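## Task

On the first console, finish with the MODE knob in its pulled-out position, CHECK switched off, PROGRAM turned to P1 and the lever resting at CYCLE. The attempt fails outright if the UNDER or OVER lamp ever lights. That lamp lights whenever MODE is out, CHECK is on and the lever is at CYCLE all at the same moment while PROGRAM sits anywhere other than P1. The console is loose on the table: raising or tilting it visibly and then letting it fall back costs points. Every setting must stay put by itself once the robot lets go.

## Robot and tools

ROBOT. Two 7-joint xArm arms, left_arm and right_arm, each ending in a parallel two-finger gripper. Bases in the scene frame: left_arm at (+0.019, +0.331, 0) m, right_arm at (-0.040, -0.373, 0) m, each turned slightly about z. Scene frame: origin on the table surface midway between the arms, +x runs out across the table, +z is up, and left_arm sits on the +y side. The arm names do not correspond to image left or right. In a gripper's own frame the fingers extend along +z and close along y. The reported end_effector_position is the pinch point between closed pads, roughly 2 cm short of the fingertips; closing pushes the tips about 10 mm further along +z.

CONSOLE LOGIC. Avoid ever passing through the forbidden combination (MODE out + CHECK on + lever at CYCLE with PROGRAM off its target). A safe habit is to set PROGRAM to the target first, or keep CHECK off or the lever away from CYCLE while other controls change. Do not lift, tip or drag the console; it is not fixed down. Do not knock anything off the table.

execute_actions. Argument actions is a list holding at most one item. An empty list just returns the current state. An item with rows (1 to 15 rows) and optional steps (1 to 15, default 15, each step 1/30 s) drives the arms; if rows run out, the last row repeats. An item with only steps (up to 300) is a pause counted from the previous result. Optional pictures (true/false) selects whether camera images come back.
Each row is 14 numbers in [-1, 1]: for left_arm dx, dy, dz, rx, ry, rz, opening, then the same seven for right_arm. dx..rz are an offset, expressed in that gripper's own axes, from the gripper pose given in the most recent result that shows it (or, before any such result, and for later calls within one reply, from the pose when the action begins). Every row in a call shares that same reference; rows do not accumulate. Scale: 1.0 equals 0.6 m of travel or 180 degrees; rx, ry, rz form one rotation vector. Opening is absolute, not an offset: +1 is fully open (0.084 m), -1 is shut. An arm meant to stay still must be sent the offset back to its desired pose; all-zero offsets pull it back to the reference pose rather than doing nothing.

move. target: one 14-number row with the same layout, reference and scale as above, giving both arms' goals. speed: optional top path speed in m/s, 0.002 to 0.5 (default 0.25); rotation is capped at twice that value in rad/s. Each gripper travels in a straight line, all arms finishing together, over 0.5 to 10 s (cut short at 10 s). Paths ignore obstacles and the other arm; grippers can lag, drift or overshoot speed, more so near full reach. Opening is applied at the start. The result adds a move: line with the ending (done, off_target, moving, held, fault), any limits (paced = pose was clipped; held = a safety check blocked steps, after which the arm may jump fast), and each gripper's distance from its goal. Images are always included.

wait: seconds, 0 to 10; the robot gets no new command. zoom_image: camera (cam_high, cam_low, cam_left_wrist, cam_right_wrist) and region [x0, y0, x1, y1] in image pixels from the top-left, at most 504 by 504; it magnifies the latest full image. read_manual: returns only licence text. finished_scene: scene number (1 or 2); ends and grades that scene permanently, so call it only when all controls are set and the robot is clear.

CONTROL LIMITS. Each step, the commanded pose is clipped to within 70 mm and 16 degrees of the measured pose, so large offsets take several actions; after an action the arm only continues to its last clipped pose. Position has priority over orientation if both cannot be met. Joint ranges in rad: waist and both rolls and wrist roll -6.283 to 6.283, shoulder -2.059 to 2.094, elbow -0.192 to 3.927, wrist pitch -1.693 to 3.142. Load limits (N m): waist and shoulder 44.5, upper arm roll, elbow and forearm roll 26.7, wrist pitch and wrist roll 17.8.

RESULTS. Per arm: position in m, quaternion wxyz, linear and angular velocity, all in the scene frame (printed position can be off at long reach). grip_measured is the actual finger opening on the command scale; to squeeze, command below it. HELD marks steps where a command was partly withheld; a pose unreachable line names an arm whose command the clearance check altered. A Hand target line shows where the controller is currently driving each gripper. MOTOR HOT appears from 65 °C; at 80 °C an OVER-TEMPERATURE FAULT brakes that arm until it cools. A torque fault (contact torque at a joint's limit) stops the arm, backs it off, freezes it for 10 s and drops the rest of the call.

AVOID. Fast or deep presses into the console (force grows with speed and with how far the goal lies past contact), arm-to-arm contact, heavy loads held long, and anything that tips, lifts or drops the console. The scene keeps running between calls. Cameras are 504x504; calibration matrices are supplied for projecting scene points into images.

Each tool is called after "Request:" by a JSON object that holds its "method" and its "body", one argument or row to a line.

## Session

Request:
{"method": "execute_actions", "body": {
  "actions": []
}}

Scene clock: 0.00 s of 5400.00 s.
left_arm: end_effector_position=(+0.2293, +0.2049, +0.2303) grip_measured=+1.00 end_effector_quat_wxyz=(-0.135, +0.904, +0.398, +0.085) end_effector_velocity=(+0.000, +0.000, +0.000) end_effector_angular_velocity=(+0.001, +0.000, +0.000) | right_arm: end_effector_position=(+0.4567, -0.5349, +0.2478) grip_measured=+1.00 end_effector_quat_wxyz=(-0.199, +0.926, +0.312, +0.079) end_effector_velocity=(-0.000, -0.000, -0.000) end_effector_angular_velocity=(+0.000, +0.001, -0.001)
Joint positions: left_arm=[-0.295 -0.735 -0.434  0.55   0.005  1.372 -1.401  0.084] | right_arm=[-0.58   0.296 -0.062  1.531  0.409  1.443 -1.244  0.084]
Joint velocities: left_arm=[ 0. -0.  0.  0.  0.  0.  0. -0.] | right_arm=[ 0.     0.    -0.001 -0.001  0.     0.     0.     0.   ]
Motor temperatures (°C, as the motors report them): left_arm=[31 35 30 34 31 34 33] | right_arm=[30 31 36 34 33 31 34]
Hand target (left_arm): +0.229, +0.205, +0.230; -0.135, +0.904, +0.398, +0.085
Hand target (right_arm): +0.457, -0.535, +0.248; -0.199, +0.926, +0.312, +0.079

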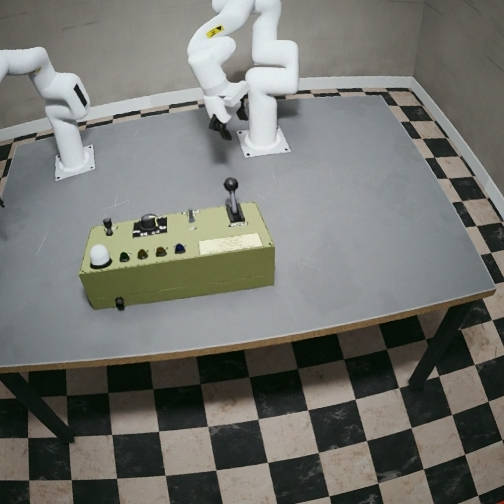

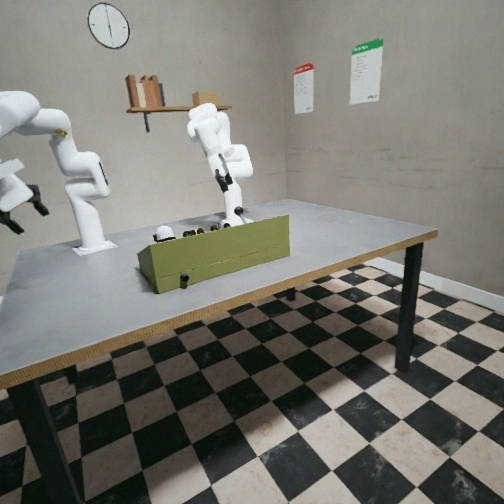

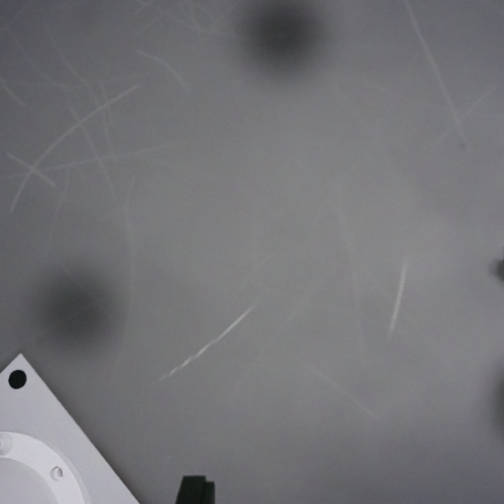

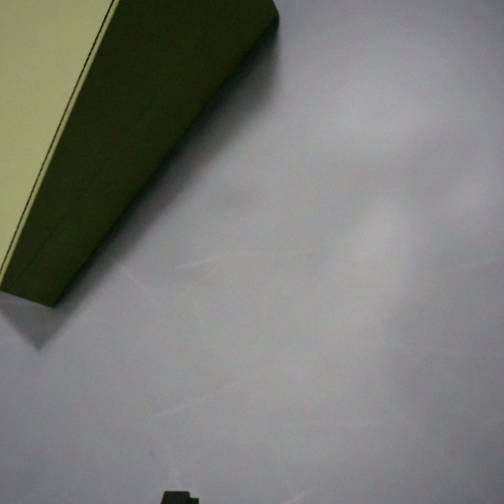

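Request:
{"method": "zoom_image", "body": {
  "camera": "cam_high",
  "region": [70, 170, 290, 320]
}}

Request:
{"method": "zoom_image", "body": {
  "camera": "cam_low",
  "region": [130, 200, 300, 300]
}}

Region (70, 170, 290, 320) of cam_high's 504x504 image, scaled by 2.291, with more detail than that image has; it fills the top 344 rows of this view, and the rest is white.

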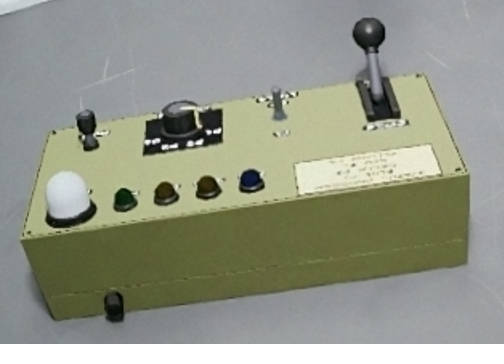

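Region (130, 200, 300, 300) of cam_low's 504x504 image, scaled by 2.965, with more detail than that image has; it fills the top 296 rows of this view, and the rest is white.

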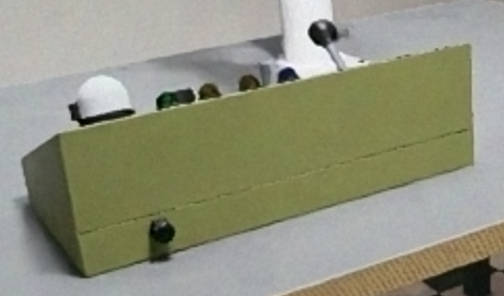

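Request:
{"method": "move", "body": {
  "target": [0.04,0.28,-0.34,-0.127,0.035,0.245,1,0,0,0,0,0,0,1]
}}

Scene clock: 24.53 s of 5400.00 s.
left_arm: end_effector_position=(+0.3608, +0.0492, +0.3998) grip_measured=+1.00 end_effector_quat_wxyz=(-0.000, +0.989, +0.000, +0.151) end_effector_velocity=(+0.000, -0.001, +0.003) end_effector_angular_velocity=(-0.003, -0.005, -0.003) | right_arm: end_effector_position=(+0.4567, -0.5349, +0.2478) grip_measured=+1.00 end_effector_quat_wxyz=(-0.199, +0.926, +0.312, +0.079) end_effector_velocity=(-0.000, -0.002, +0.000) end_effector_angular_velocity=(-0.001, -0.000, -0.003)
Joint positions: left_arm=[-0.386 -0.31  -0.369  1.236  0.091  1.297 -0.73   0.084] | right_arm=[-0.58   0.296 -0.062  1.531  0.409  1.443 -1.244  0.084]
Joint velocities: left_arm=[ 0.    -0.    -0.001  0.005  0.     0.     0.002 -0.   ] | right_arm=[-0.002  0.    -0.001  0.    -0.    -0.    -0.     0.   ]
Motor temperatures (°C, as the motors report them): left_arm=[31 35 30 35 31 34 33] | right_arm=[30 31 36 35 33 31 34]
Hand target (left_arm): +0.361, +0.049, +0.400; -0.000, +0.988, +0.000, +0.151
Hand target (right_arm): +0.457, -0.535, +0.248; -0.199, +0.926, +0.312, +0.079
Off the commanded pose (left_arm): 0.001 m, 0 deg.
Off the commanded pose (right_arm): 0.000 m, 0 deg.
After step 90, 19.40 s passed at rest.
move: done
camera_calibration (this result's frames):
cam_left_wrist: T_world_to_cam=[[-0.0017766, -0.999836, -0.0180154, 0.0933143], [-0.961746, 0.00664347, -0.273862, 0.520626], [0.273937, 0.0168397, -0.9616, 0.416115], [0, 0, 0, 1]] pos_world=[0.386886, 0.082833, 0.544397]
cam_right_wrist: T_world_to_cam=[[0.617356, -0.726554, -0.301647, -0.568534], [-0.786656, -0.566924, -0.244478, 0.181959], [0.00661503, 0.388222, -0.921542, 0.563392], [0, 0, 0, 1]] pos_world=[0.4904, -0.528635, 0.392177]

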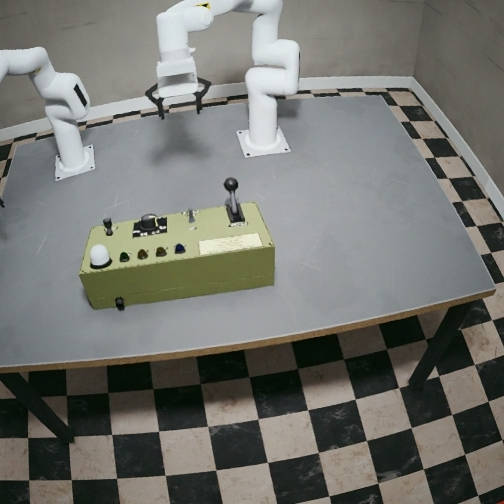

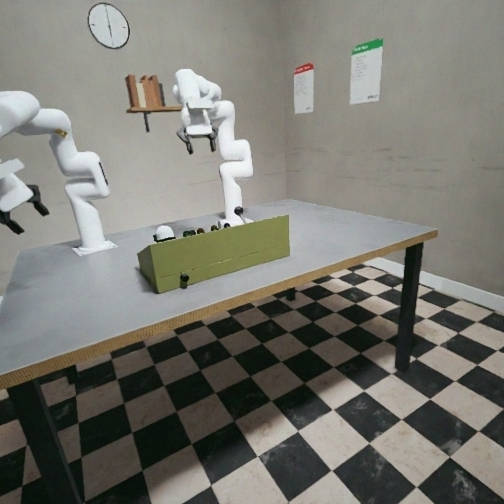

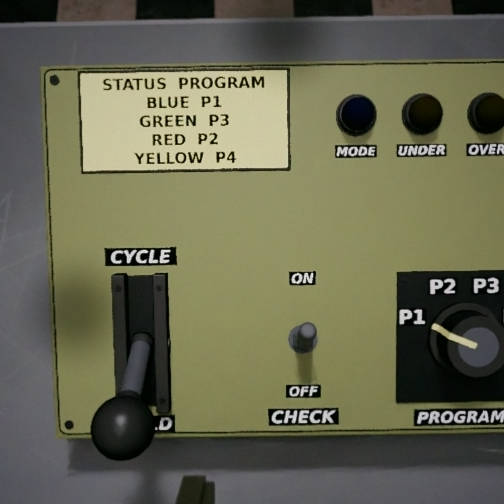

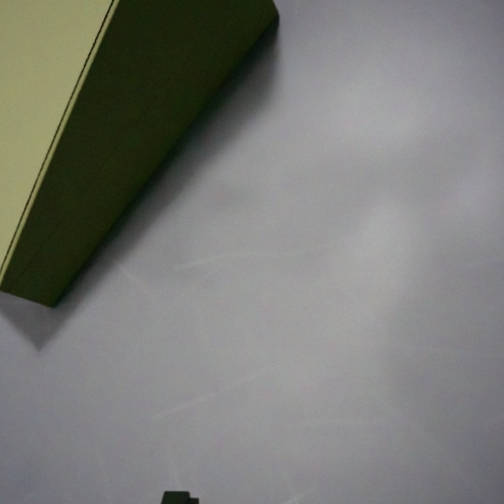

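Request:
{"method": "move", "body": {
  "target": [0,0.27,0,0,0,0,1,0,0,0,0,0,0,1]
}}

Request:
{"method": "zoom_image", "body": {
  "camera": "cam_left_wrist",
  "region": [100, 200, 504, 450]
}}

Scene clock: 29.37 s of 5400.00 s.
left_arm: end_effector_position=(+0.3608, -0.1126, +0.3995) grip_measured=+1.00 end_effector_quat_wxyz=(+0.000, +0.989, +0.001, +0.151) end_effector_velocity=(-0.001, -0.002, -0.003) end_effector_angular_velocity=(+0.003, +0.005, -0.004) | right_arm: end_effector_position=(+0.4567, -0.5349, +0.2478) grip_measured=+1.00 end_effector_quat_wxyz=(-0.199, +0.926, +0.312, +0.079) end_effector_velocity=(+0.000, +0.000, -0.000) end_effector_angular_velocity=(+0.000, -0.000, +0.002)
Joint positions: left_arm=[-0.543  0.201 -0.608  1.758  0.386  1.456 -1.118  0.084] | right_arm=[-0.58   0.296 -0.062  1.531  0.409  1.443 -1.244  0.084]
Joint velocities: left_arm=[-0.004  0.007 -0.001  0.001  0.001  0.001 -0.    -0.   ] | right_arm=[ 0.    -0.     0.001 -0.     0.    -0.    -0.001 -0.   ]
Motor temperatures (°C, as the motors report them): left_arm=[31 35 30 36 31 34 33] | right_arm=[30 31 36 35 33 31 34]
Hand target (left_arm): +0.361, -0.113, +0.399; +0.000, +0.989, +0.000, +0.150
Hand target (right_arm): +0.457, -0.535, +0.248; -0.199, +0.926, +0.312, +0.079
Off the commanded pose (left_arm): 0.000 m, 0 deg.
Off the commanded pose (right_arm): 0.000 m, 0 deg.
After step 90, 0.67 s passed at rest.
move: done
camera_calibration (this result's frames):
cam_left_wrist: T_world_to_cam=[[-0.00109047, -0.999862, -0.0165769, -0.0692985], [-0.961926, 0.00557944, -0.273255, 0.521286], [0.273309, 0.0156478, -0.961799, 0.418727], [0, 0, 0, 1]] pos_world=[0.38692, -0.0787496, 0.544026]
cam_right_wrist: T_world_to_cam=[[0.617356, -0.726554, -0.301647, -0.568534], [-0.786656, -0.566924, -0.244477, 0.181959], [0.00661496, 0.388222, -0.921542, 0.563392], [0, 0, 0, 1]] pos_world=[0.4904, -0.528635, 0.392177]

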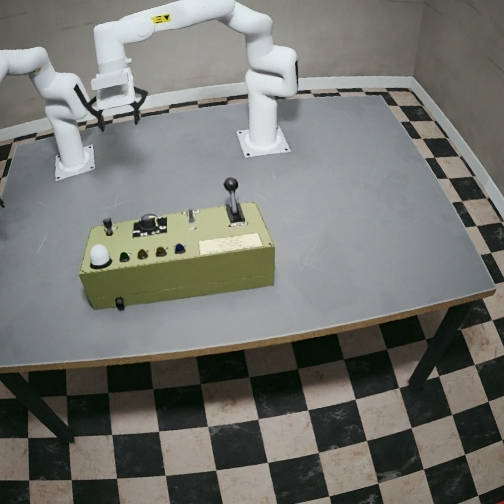

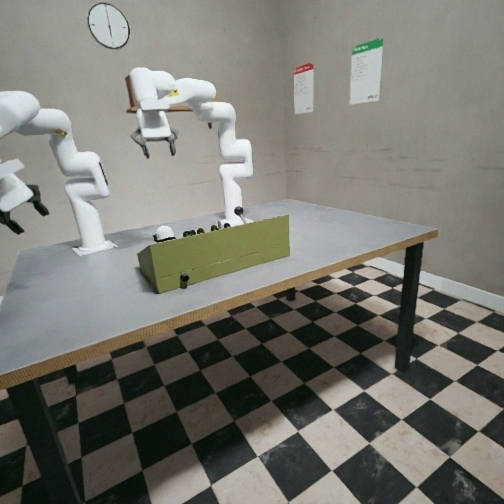

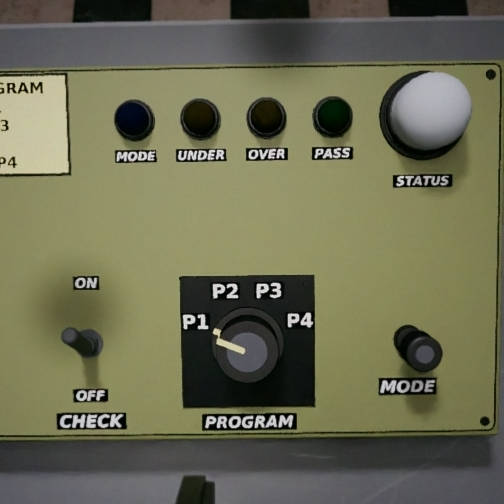

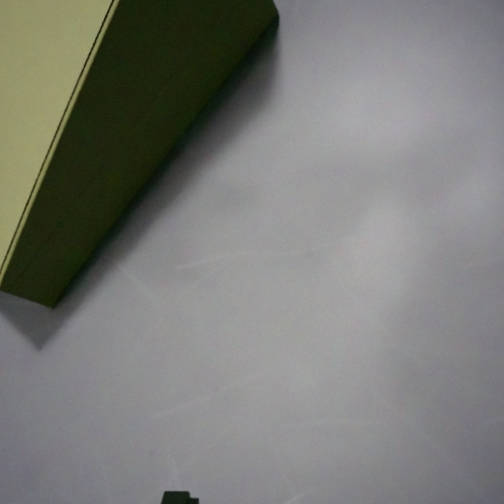

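Region (100, 200, 504, 450) of cam_left_wrist's 504x504 image, scaled by 1.248, with more detail than that image has; it fills the top 312 rows of this view, and the rest is white.

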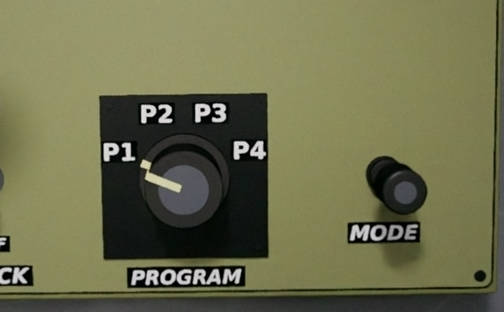

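Request:
{"method": "move", "body": {
  "target": [0.071,-0.263,0.353,0,0,0,-1,0.22,-0.414,0.35,-0.165,0.06,0.176,1]
}}

Scene clock: 84.23 s of 5400.00 s.
left_arm: end_effector_position=(+0.4645, +0.0457, +0.2107) grip_measured=-1.00 end_effector_quat_wxyz=(+0.000, +0.988, +0.001, +0.152) end_effector_velocity=(-0.000, +0.002, -0.002) end_effector_angular_velocity=(+0.002, +0.006, +0.004) | right_arm: end_effector_position=(+0.4156, -0.1966, +0.1712) grip_measured=+1.00 end_effector_quat_wxyz=(+0.002, +0.983, +0.000, +0.184) end_effector_velocity=(-0.001, +0.001, -0.001) end_effector_angular_velocity=(-0.002, +0.001, +0.001)
Joint positions: left_arm=[-0.259  0.048 -0.409  1.037  0.286  0.764 -0.815  0.   ] | right_arm=[-0.293 -0.08   0.554  0.743 -0.231  0.481  0.596  0.084]
Joint velocities: left_arm=[ 0.002  0.002  0.001 -0.002 -0.001  0.003 -0.     0.   ] | right_arm=[ 0.002  0.001  0.001 -0.001 -0.006  0.001  0.007  0.   ]
Motor temperatures (°C, as the motors report them): left_arm=[31 35 30 36 31 34 33] | right_arm=[30 31 36 35 33 31 34]
Hand target (left_arm): +0.465, +0.046, +0.211; -0.000, +0.988, +0.001, +0.151
Hand target (right_arm): +0.415, -0.196, +0.171; +0.002, +0.983, +0.001, +0.184
Off the commanded pose (left_arm): 0.001 m, 0 deg.
Off the commanded pose (right_arm): 0.002 m, 0 deg.
After step 90, 49.77 s passed at rest.
move: done
camera_calibration (this result's frames):
cam_left_wrist: T_world_to_cam=[[-0.00136873, -0.999853, -0.0170665, 0.0862574], [-0.961494, 0.00600613, -0.274761, 0.568669], [0.274824, 0.0160333, -0.961361, 0.205519], [0, 0, 0, 1]] pos_world=[0.490408, 0.0795341, 0.355298]
cam_right_wrist: T_world_to_cam=[[0.00427197, -0.999753, 0.0218179, -0.174715], [-0.943227, -0.0112748, -0.331958, 0.512006], [0.332122, -0.0191611, -0.943042, 0.150034], [0, 0, 0, 1]] pos_world=[0.433854, -0.166024, 0.315265]

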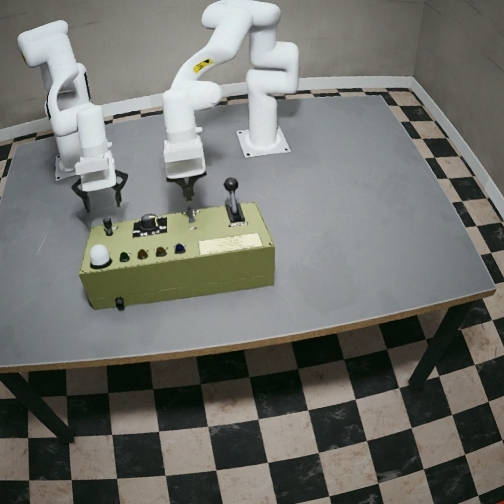

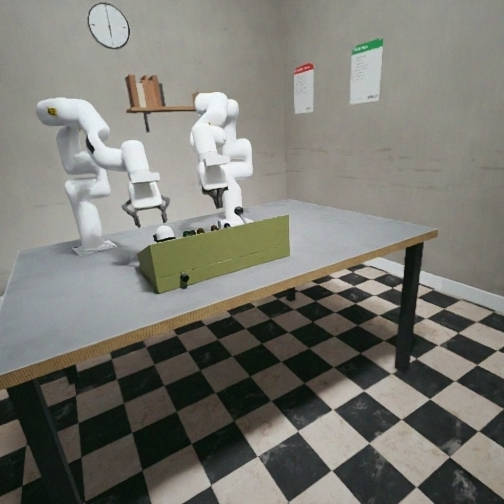

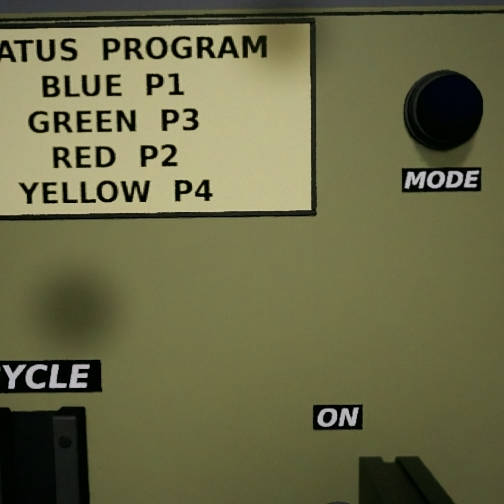

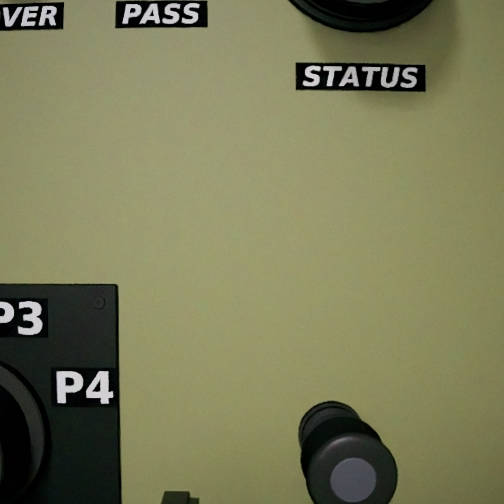

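Request:
{"method": "move", "body": {
  "target": [-0.029,0.005,0.092,0,0,0,-1,0,0,0.107,0,0,0,0.2],
  "speed": 0.1
}}

Scene clock: 95.50 s of 5400.00 s.
left_arm: end_effector_position=(+0.4652, +0.0433, +0.1536) grip_measured=-1.00 end_effector_quat_wxyz=(+0.000, +0.988, +0.001, +0.152) end_effector_velocity=(-0.003, -0.000, -0.003) end_effector_angular_velocity=(+0.005, +0.006, -0.003) | right_arm: end_effector_position=(+0.4391, -0.1965, +0.1118) grip_measured=+0.19 end_effector_quat_wxyz=(+0.002, +0.983, +0.000, +0.185) end_effector_velocity=(-0.001, -0.003, -0.003) end_effector_angular_velocity=(-0.002, +0.007, -0.005)
Joint positions: left_arm=[-0.27   0.144 -0.393  0.974  0.4    0.625 -0.921  0.   ] | right_arm=[-0.299  0.149  0.514  0.792 -0.583  0.365  0.855  0.052]
Joint velocities: left_arm=[-0.003  0.    -0.001 -0.004 -0.     0.004  0.     0.   ] | right_arm=[-0.001  0.004 -0.004 -0.003 -0.002  0.001  0.002  0.   ]
Motor temperatures (°C, as the motors report them): left_arm=[31 35 30 36 31 34 33] | right_arm=[30 31 36 35 33 32 34]
Hand target (left_arm): +0.464, +0.043, +0.153; +0.000, +0.988, +0.001, +0.151
Hand target (right_arm): +0.439, -0.197, +0.111; +0.002, +0.983, +0.000, +0.185
Off the commanded pose (left_arm): 0.001 m, 0 deg.
Off the commanded pose (right_arm): 0.001 m, 0 deg.
After step 90, 7.20 s passed at rest.
move: done
camera_calibration (this result's frames):
cam_left_wrist: T_world_to_cam=[[0.000123651, -0.99987, -0.0161346, 0.0820101], [-0.961052, 0.00434024, -0.276332, 0.553805], [0.276366, 0.0155404, -0.960927, 0.149712], [0, 0, 0, 1]] pos_world=[0.49085, 0.0772692, 0.29822]
cam_right_wrist: T_world_to_cam=[[0.00477658, -0.999738, 0.022377, -0.173705], [-0.942876, -0.0119568, -0.332929, 0.514275], [0.333109, -0.0195085, -0.942686, 0.0856871], [0, 0, 0, 1]] pos_world=[0.457185, -0.165839, 0.25588]

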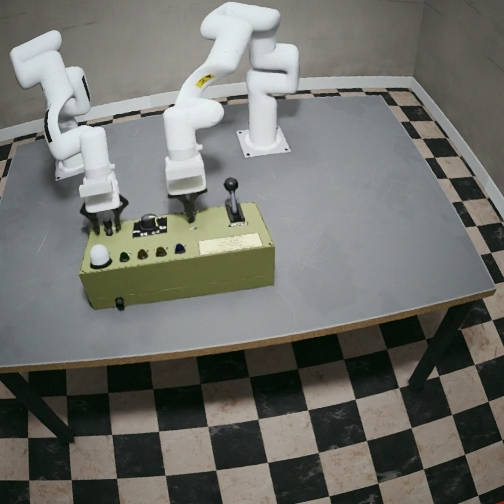

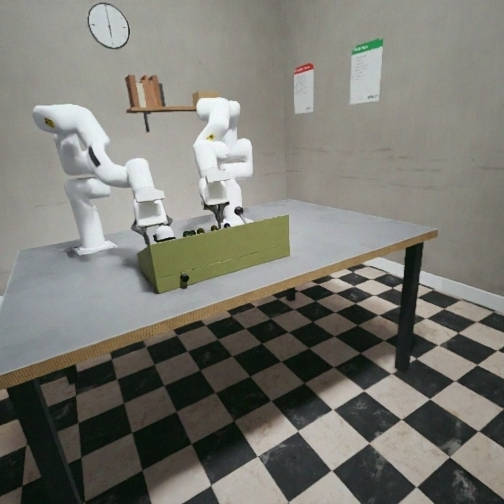

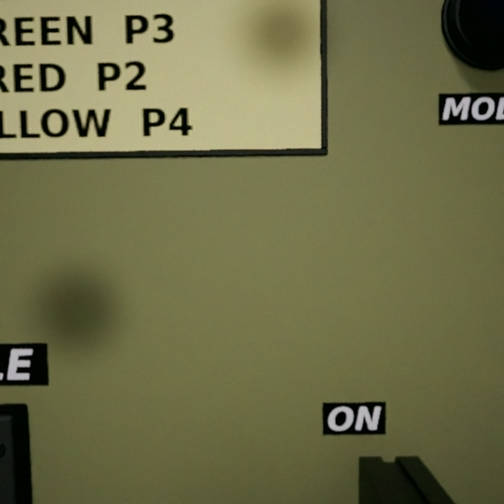

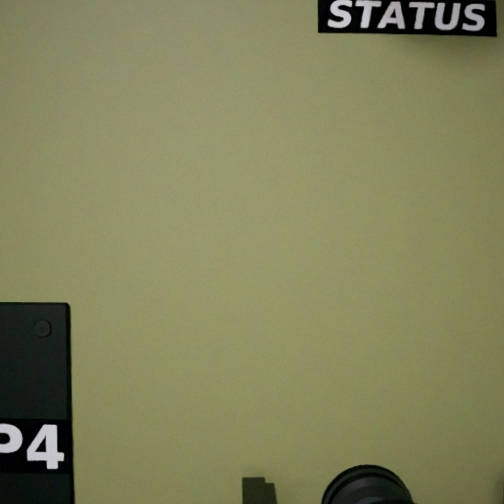

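Request:
{"method": "move", "body": {
  "target": [-0.098,0,-0.022,0,0,0,-1,0,0,0,0,0,0,-0.9],
  "speed": 0.05
}}

Request:
{"method": "zoom_image", "body": {
  "camera": "cam_high",
  "region": [70, 170, 290, 320]
}}

Scene clock: 101.00 s of 5400.00 s.
left_arm: end_effector_position=(+0.4052, +0.0432, +0.1486) grip_measured=-1.00 end_effector_quat_wxyz=(+0.000, +0.988, +0.002, +0.152) end_effector_velocity=(+0.001, +0.002, -0.001) end_effector_angular_velocity=(+0.003, +0.003, +0.005) | right_arm: end_effector_position=(+0.4389, -0.1954, +0.1120) grip_measured=-0.45 end_effector_quat_wxyz=(+0.001, +0.983, +0.001, +0.185) end_effector_velocity=(-0.000, +0.001, +0.000) end_effector_angular_velocity=(+0.000, -0.000, +0.002)
Joint positions: left_arm=[-0.3    0.    -0.432  0.795  0.355  0.587 -0.975  0.   ] | right_arm=[-0.304  0.149  0.521  0.792 -0.585  0.365  0.857  0.024]
Joint velocities: left_arm=[0.001 0.002 0.003 0.    0.001 0.003 0.    0.   ] | right_arm=[-0.002  0.     0.004  0.001 -0.001  0.     0.001  0.   ]
Motor temperatures (°C, as the motors report them): left_arm=[31 35 30 36 31 34 33] | right_arm=[30 31 36 35 33 32 34]
Hand target (left_arm): +0.405, +0.043, +0.149; +0.000, +0.988, +0.001, +0.152
Hand target (right_arm): +0.439, -0.196, +0.112; +0.002, +0.983, +0.000, +0.185
Off the commanded pose (left_arm): 0.000 m, 0 deg.
Off the commanded pose (right_arm): 0.001 m, 0 deg.
After step 90, 1.03 s passed at rest.
move: done
camera_calibration (this result's frames):
cam_left_wrist: T_world_to_cam=[[0.000373964, -0.999871, -0.016066, 0.0817275], [-0.961152, 0.00407512, -0.275989, 0.494756], [0.276019, 0.0155451, -0.961027, 0.161608], [0, 0, 0, 1]] pos_world=[0.430898, 0.0771886, 0.29317]
cam_right_wrist: T_world_to_cam=[[0.00680591, -0.999742, 0.021686, -0.173454], [-0.942698, -0.0136489, -0.333368, 0.513777], [0.333577, -0.0181745, -0.942548, 0.0859502], [0, 0, 0, 1]] pos_world=[0.456846, -0.164835, 0.25605]

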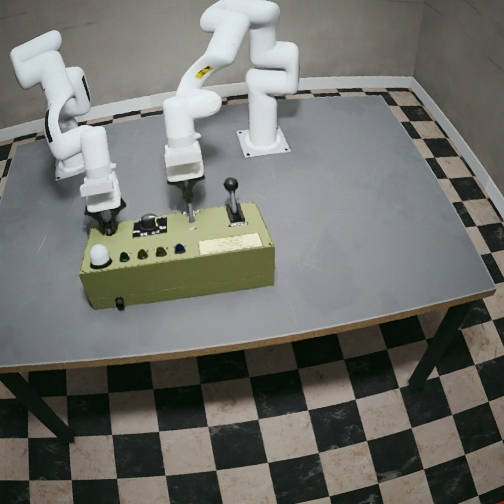

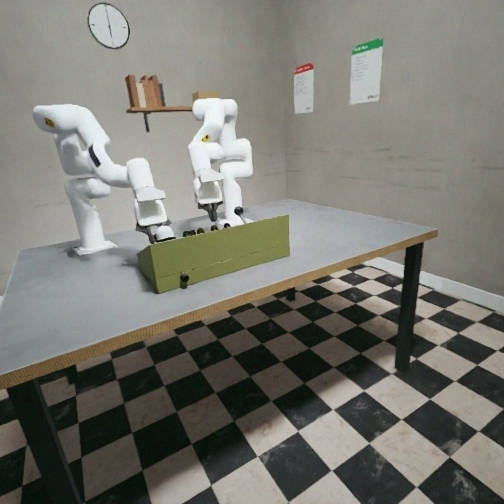

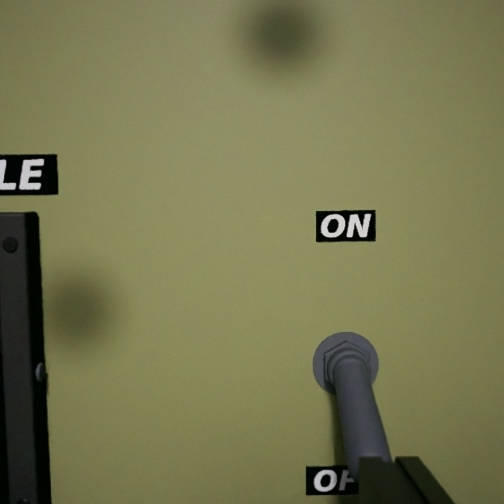

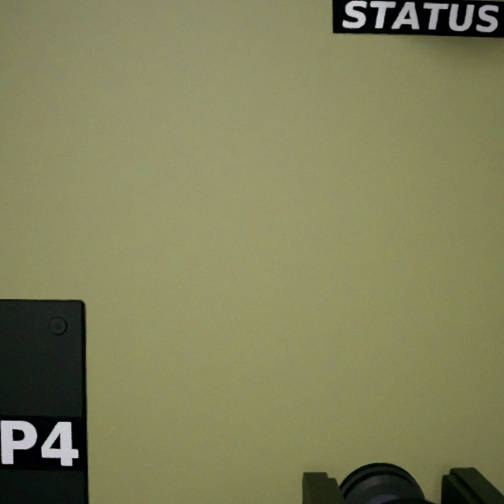

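Region (70, 170, 290, 320) of cam_high's 504x504 image, scaled by 2.291, with more detail than that image has; it fills the top 344 rows of this view, and the rest is white.

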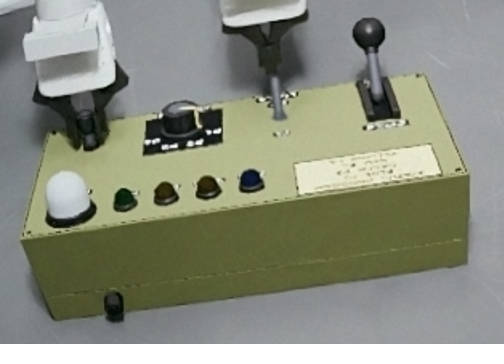

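Request:
{"method": "move", "body": {
  "target": [0.183,0.122,0.0,0,0,0,-1,0,0,0,0,0,0,-0.9],
  "speed": 0.15
}}

Request:
{"method": "move", "body": {
  "target": [0,0,0.065,0,0,0,-1,0,0,0,0,0,0,-0.9],
  "speed": 0.03
}}

Scene clock: 111.20 s of 5400.00 s.
left_arm: end_effector_position=(+0.5099, -0.0297, +0.1811) grip_measured=-1.00 end_effector_quat_wxyz=(+0.000, +0.988, +0.001, +0.152) end_effector_velocity=(+0.002, -0.000, +0.003) end_effector_angular_velocity=(-0.003, -0.006, +0.001) | right_arm: end_effector_position=(+0.4389, -0.1954, +0.1120) grip_measured=-0.45 end_effector_quat_wxyz=(+0.002, +0.983, +0.001, +0.185) end_effector_velocity=(-0.001, +0.001, -0.000) end_effector_angular_velocity=(+0.000, +0.001, +0.002)
Joint positions: left_arm=[-0.359  0.368 -0.415  1.351  0.47   0.825 -0.989  0.   ] | right_arm=[-0.306  0.149  0.524  0.793 -0.586  0.365  0.858  0.024]
Joint velocities: left_arm=[ 0.001 -0.002  0.     0.004  0.002 -0.    -0.     0.   ] | right_arm=[ 0.001  0.     0.001 -0.001 -0.    -0.     0.001 -0.   ]
Motor temperatures (°C, as the motors report them): left_arm=[31 35 30 36 31 34 33] | right_arm=[30 31 36 34 33 32 34]
Hand target (left_arm): +0.510, -0.030, +0.181; +0.000, +0.988, +0.002, +0.152
Hand target (right_arm): +0.439, -0.195, +0.112; +0.001, +0.983, +0.001, +0.185
Off the commanded pose (left_arm): 0.001 m, 0 deg.
Off the commanded pose (right_arm): 0.000 m, 0 deg.
After step 90, 5.97 s passed at rest.
move: done
camera_calibration (this result's frames):
cam_left_wrist: T_world_to_cam=[[0.000308206, -0.999868, -0.0162321, 0.00944772], [-0.961214, 0.00418067, -0.275772, 0.604612], [0.275804, 0.0156876, -0.961086, 0.16524], [0, 0, 0, 1]] pos_world=[0.535585, 0.00432658, 0.325699]
cam_right_wrist: T_world_to_cam=[[0.00692782, -0.99974, 0.0217213, -0.173459], [-0.942696, -0.0137756, -0.333368, 0.513724], [0.333581, -0.018167, -0.942546, 0.0859747], [0, 0, 0, 1]] pos_world=[0.456808, -0.164776, 0.256062]

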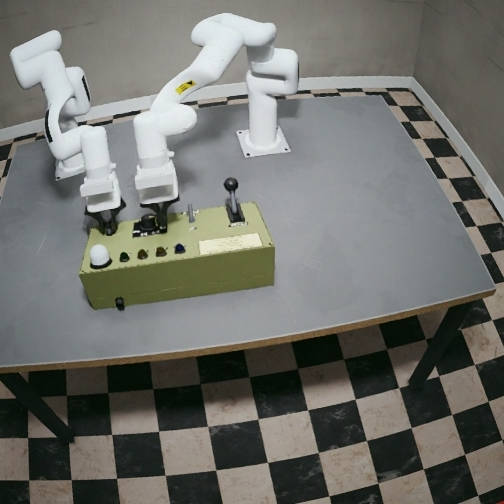

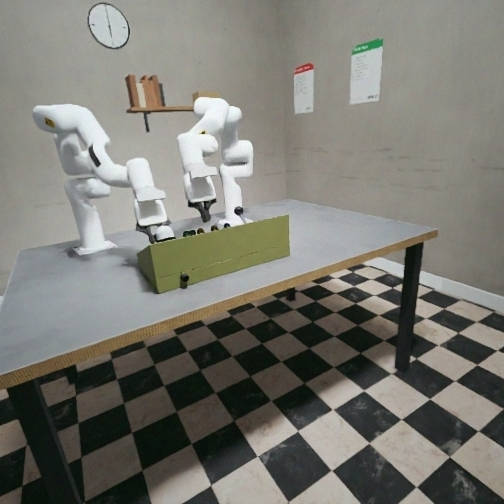

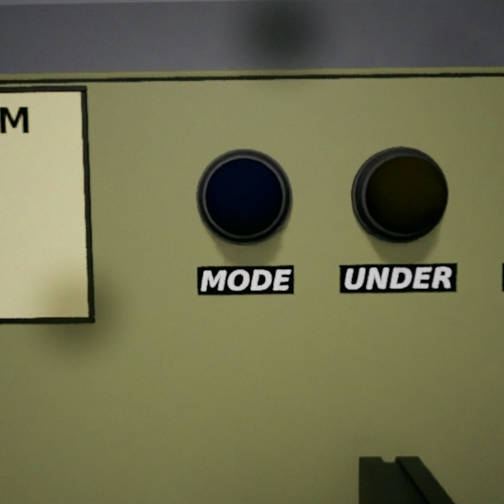

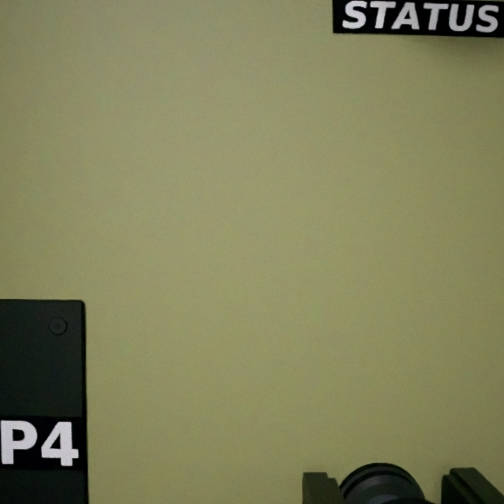

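Scene clock: 112.77 s of 5400.00 s.
left_arm: end_effector_position=(+0.5216, -0.0296, +0.1441) grip_measured=-1.00 end_effector_quat_wxyz=(+0.000, +0.988, +0.001, +0.152) end_effector_velocity=(+0.001, -0.003, +0.004) end_effector_angular_velocity=(-0.007, -0.007, -0.003) | right_arm: end_effector_position=(+0.4389, -0.1954, +0.1120) grip_measured=-0.45 end_effector_quat_wxyz=(+0.002, +0.983, +0.001, +0.185) end_effector_velocity=(-0.000, +0.001, +0.000) end_effector_angular_velocity=(+0.000, -0.000, +0.002)
Joint positions: left_arm=[-0.37   0.446 -0.386  1.354  0.522  0.757 -1.021  0.   ] | right_arm=[-0.307  0.149  0.524  0.793 -0.586  0.365  0.858  0.024]
Joint velocities: left_arm=[-0.001 -0.004 -0.003  0.004 -0.    -0.002 -0.     0.   ] | right_arm=[ 0.001  0.     0.001  0.001  0.     0.    -0.001 -0.   ]
Motor temperatures (°C, as the motors report them): left_arm=[31 35 30 36 31 34 33] | right_arm=[30 31 36 34 33 32 34]
Hand target (left_arm): +0.522, -0.030, +0.144; +0.000, +0.988, +0.001, +0.152
Hand target (right_arm): +0.439, -0.195, +0.112; +0.002, +0.983, +0.001, +0.185
Off the commanded pose (left_arm): 0.000 m, 0 deg.
Off the commanded pose (right_arm): 0.000 m, 0 deg.
move: done
camera_calibration (this result's frames):
cam_left_wrist: T_world_to_cam=[[0.000262092, -0.999872, -0.0159827, 0.00884715], [-0.961144, 0.00416012, -0.276017, 0.605628], [0.276049, 0.015434, -0.96102, 0.126267], [0, 0, 0, 1]] pos_world=[0.547237, 0.00437774, 0.28865]
cam_right_wrist: T_world_to_cam=[[0.00694323, -0.99974, 0.02172, -0.173458], [-0.942696, -0.0137897, -0.333369, 0.513719], [0.333582, -0.0181606, -0.942546, 0.0859775], [0, 0, 0, 1]] pos_world=[0.456804, -0.164768, 0.256063]

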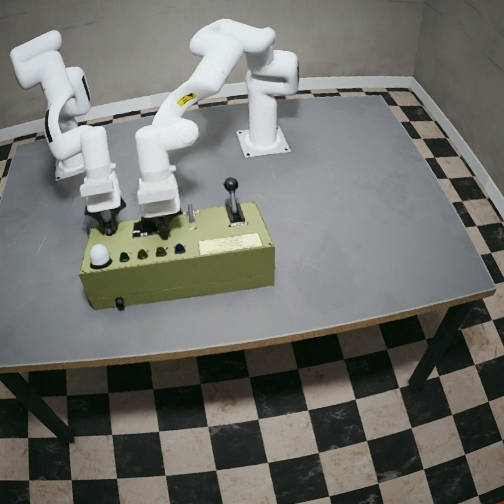

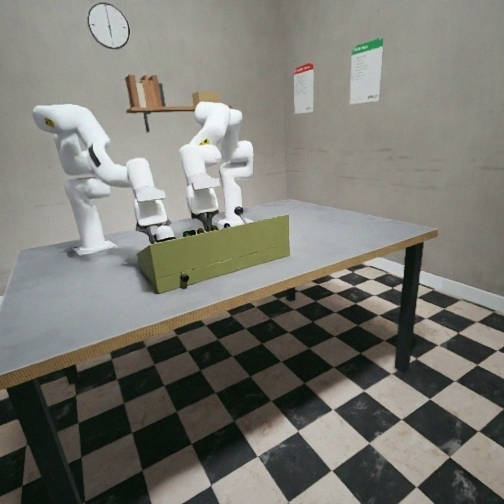

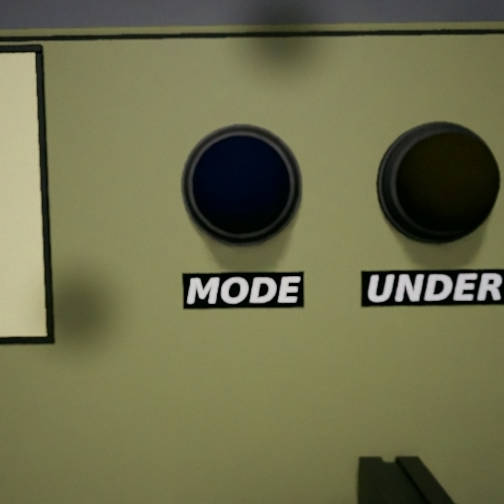

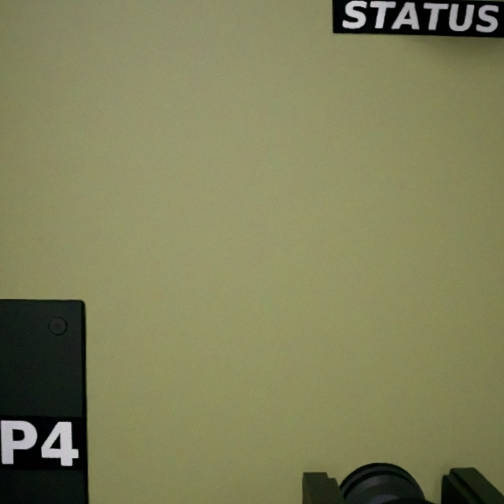

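Request:
{"method": "move", "body": {
  "target": [0,0,0.025,0,0,0,-1,0,0,0,0,0,0,-0.9],
  "speed": 0.02
}}

Scene clock: 117.97 s of 5400.00 s.
left_arm: end_effector_position=(+0.5268, -0.0332, +0.1379) grip_measured=-1.00 end_effector_quat_wxyz=(+0.005, +0.987, +0.000, +0.158) end_effector_velocity=(+0.000, +0.003, -0.001) end_effector_angular_velocity=(+0.001, -0.002, +0.001) | right_arm: end_effector_position=(+0.4389, -0.1954, +0.1120) grip_measured=-0.45 end_effector_quat_wxyz=(+0.001, +0.983, +0.001, +0.185) end_effector_velocity=(+0.001, -0.001, +0.001) end_effector_angular_velocity=(+0.000, -0.002, -0.003)
Joint positions: left_arm=[-0.375  0.467 -0.379  1.361  0.543  0.731 -1.033  0.   ] | right_arm=[-0.307  0.15   0.524  0.793 -0.586  0.365  0.858  0.024]
Joint velocities: left_arm=[ 0.    -0.004  0.006 -0.01   0.001 -0.008  0.001  0.   ] | right_arm=[ 0.    -0.001 -0.003  0.001  0.     0.     0.001 -0.   ]
Motor temperatures (°C, as the motors report them): left_arm=[31 35 30 36 31 34 33] | right_arm=[30 31 36 34 33 32 34]
Hand target (left_arm): +0.526, -0.030, +0.130; +0.000, +0.988, +0.001, +0.152
Hand target (right_arm): +0.439, -0.195, +0.112; +0.002, +0.983, +0.001, +0.185
Off the commanded pose (left_arm): 0.009 m, 1 deg.
Off the commanded pose (right_arm): 0.000 m, 0 deg.
After step 90, 1.23 s passed at rest.
move: off_target (left_arm)
camera_calibration (this result's frames):
cam_left_wrist: T_world_to_cam=[[-0.00368192, -0.999961, -0.00803205, 0.00619887], [-0.957592, 0.00583978, -0.288068, 0.608801], [0.288104, 0.00663079, -0.957576, 0.111817], [0, 0, 0, 1]] pos_world=[0.550791, 0.00190193, 0.282499]
cam_right_wrist: T_world_to_cam=[[0.00689398, -0.999742, 0.0216457, -0.173439], [-0.942698, -0.0137184, -0.333365, 0.513756], [0.333576, -0.0181071, -0.942549, 0.0859675], [0, 0, 0, 1]] pos_world=[0.456835, -0.164789, 0.256051]

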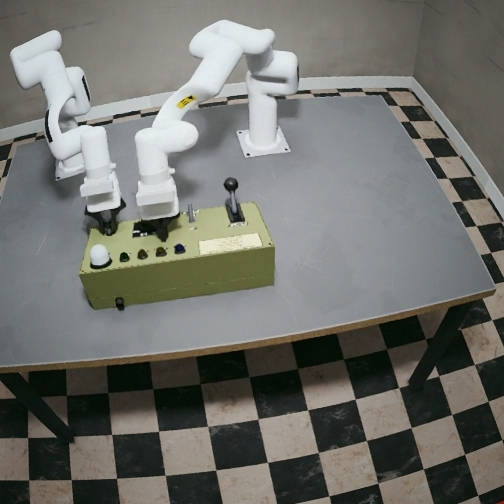

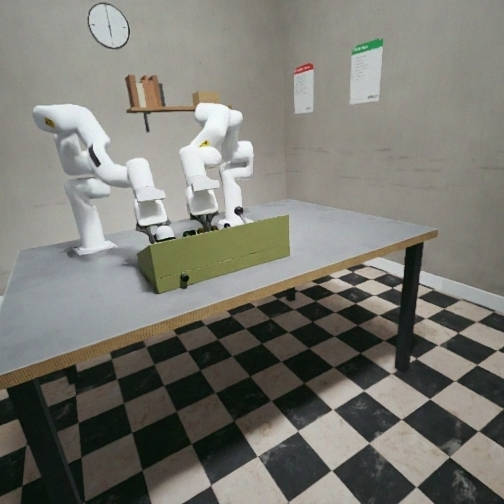

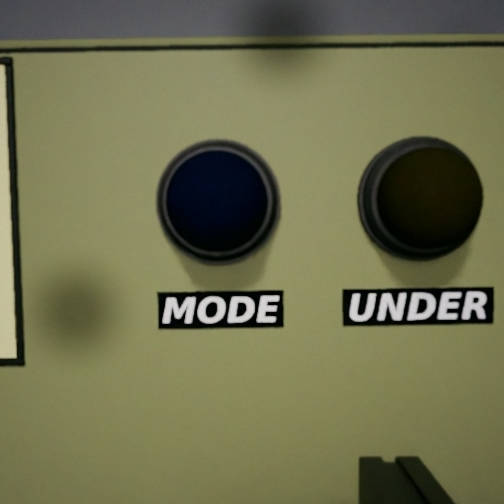

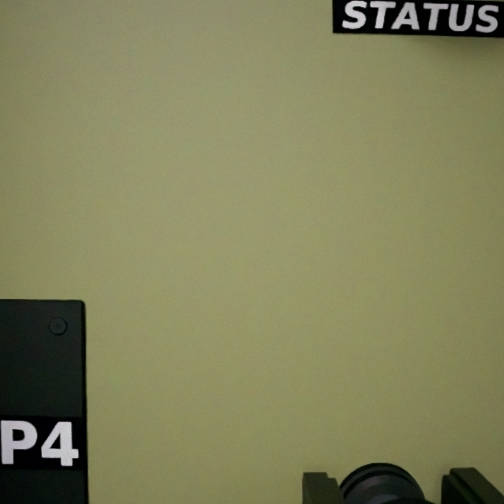

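Request:
{"method": "move", "body": {
  "target": [-0.004,-0.005,0.013,0,0,0,-1,0,0,-0.02,0,0,0,-0.9],
  "speed": 0.02
}}

Scene clock: 121.17 s of 5400.00 s.
left_arm: end_effector_position=(+0.5289, -0.0306, +0.1385) grip_measured=-1.00 end_effector_quat_wxyz=(+0.007, +0.986, +0.001, +0.165) end_effector_velocity=(+0.001, -0.000, +0.001) end_effector_angular_velocity=(-0.003, -0.002, +0.001) | right_arm: end_effector_position=(+0.4346, -0.1953, +0.1235) grip_measured=-0.45 end_effector_quat_wxyz=(+0.002, +0.983, +0.001, +0.185) end_effector_velocity=(+0.001, -0.001, -0.000) end_effector_angular_velocity=(+0.002, +0.000, -0.002)
Joint positions: left_arm=[-0.375  0.458 -0.37   1.346  0.551  0.71  -1.039  0.   ] | right_arm=[-0.32   0.105  0.547  0.778 -0.516  0.381  0.805  0.024]
Joint velocities: left_arm=[-0.009 -0.002  0.011  0.    -0.007 -0.004  0.004  0.   ] | right_arm=[-0.004  0.003  0.001  0.002  0.001 -0.001 -0.002 -0.   ]
Motor temperatures (°C, as the motors report them): left_arm=[31 35 30 36 31 34 33] | right_arm=[30 31 36 34 33 32 34]
Hand target (left_arm): +0.527, -0.030, +0.130; +0.005, +0.987, +0.000, +0.158
Hand target (right_arm): +0.434, -0.195, +0.123; +0.001, +0.983, +0.001, +0.185
Off the commanded pose (left_arm): 0.009 m, 1 deg.
Off the commanded pose (right_arm): 0.000 m, 0 deg.
move: off_target (left_arm)
camera_calibration (this result's frames):
cam_left_wrist: T_world_to_cam=[[-0.00320323, -0.99999, -0.00318699, 0.00781497], [-0.953528, 0.00401458, -0.301277, 0.610603], [0.301287, 0.00207383, -0.953531, 0.104055], [0, 0, 0, 1]] pos_world=[0.550902, 0.00514778, 0.283205]
cam_right_wrist: T_world_to_cam=[[0.00706025, -0.999737, 0.0218154, -0.173653], [-0.942488, -0.0139431, -0.333948, 0.513453], [0.334165, -0.018203, -0.942339, 0.097969], [0, 0, 0, 1]] pos_world=[0.452412, -0.164665, 0.267575]

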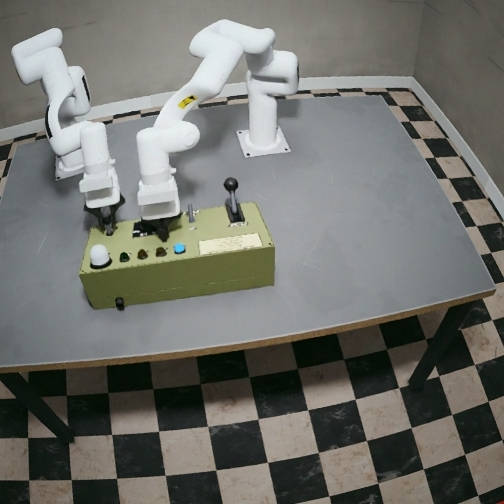

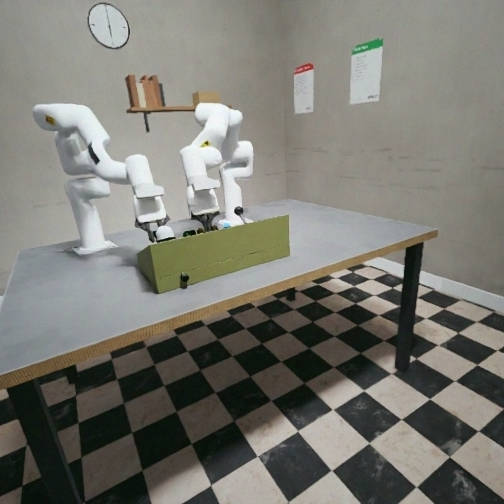

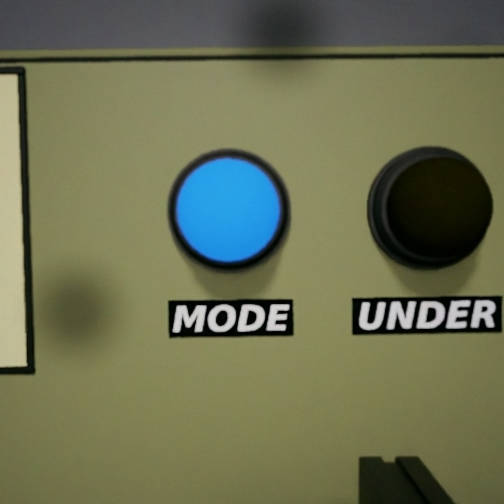

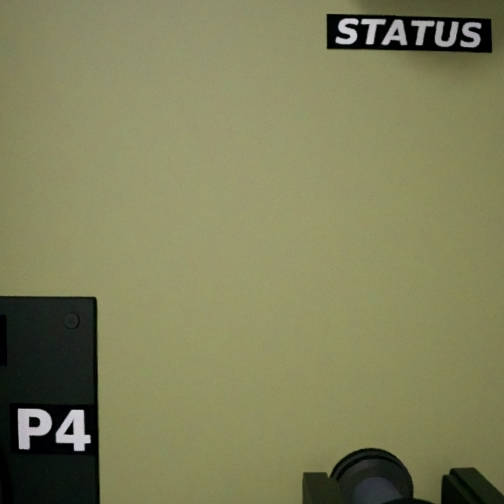

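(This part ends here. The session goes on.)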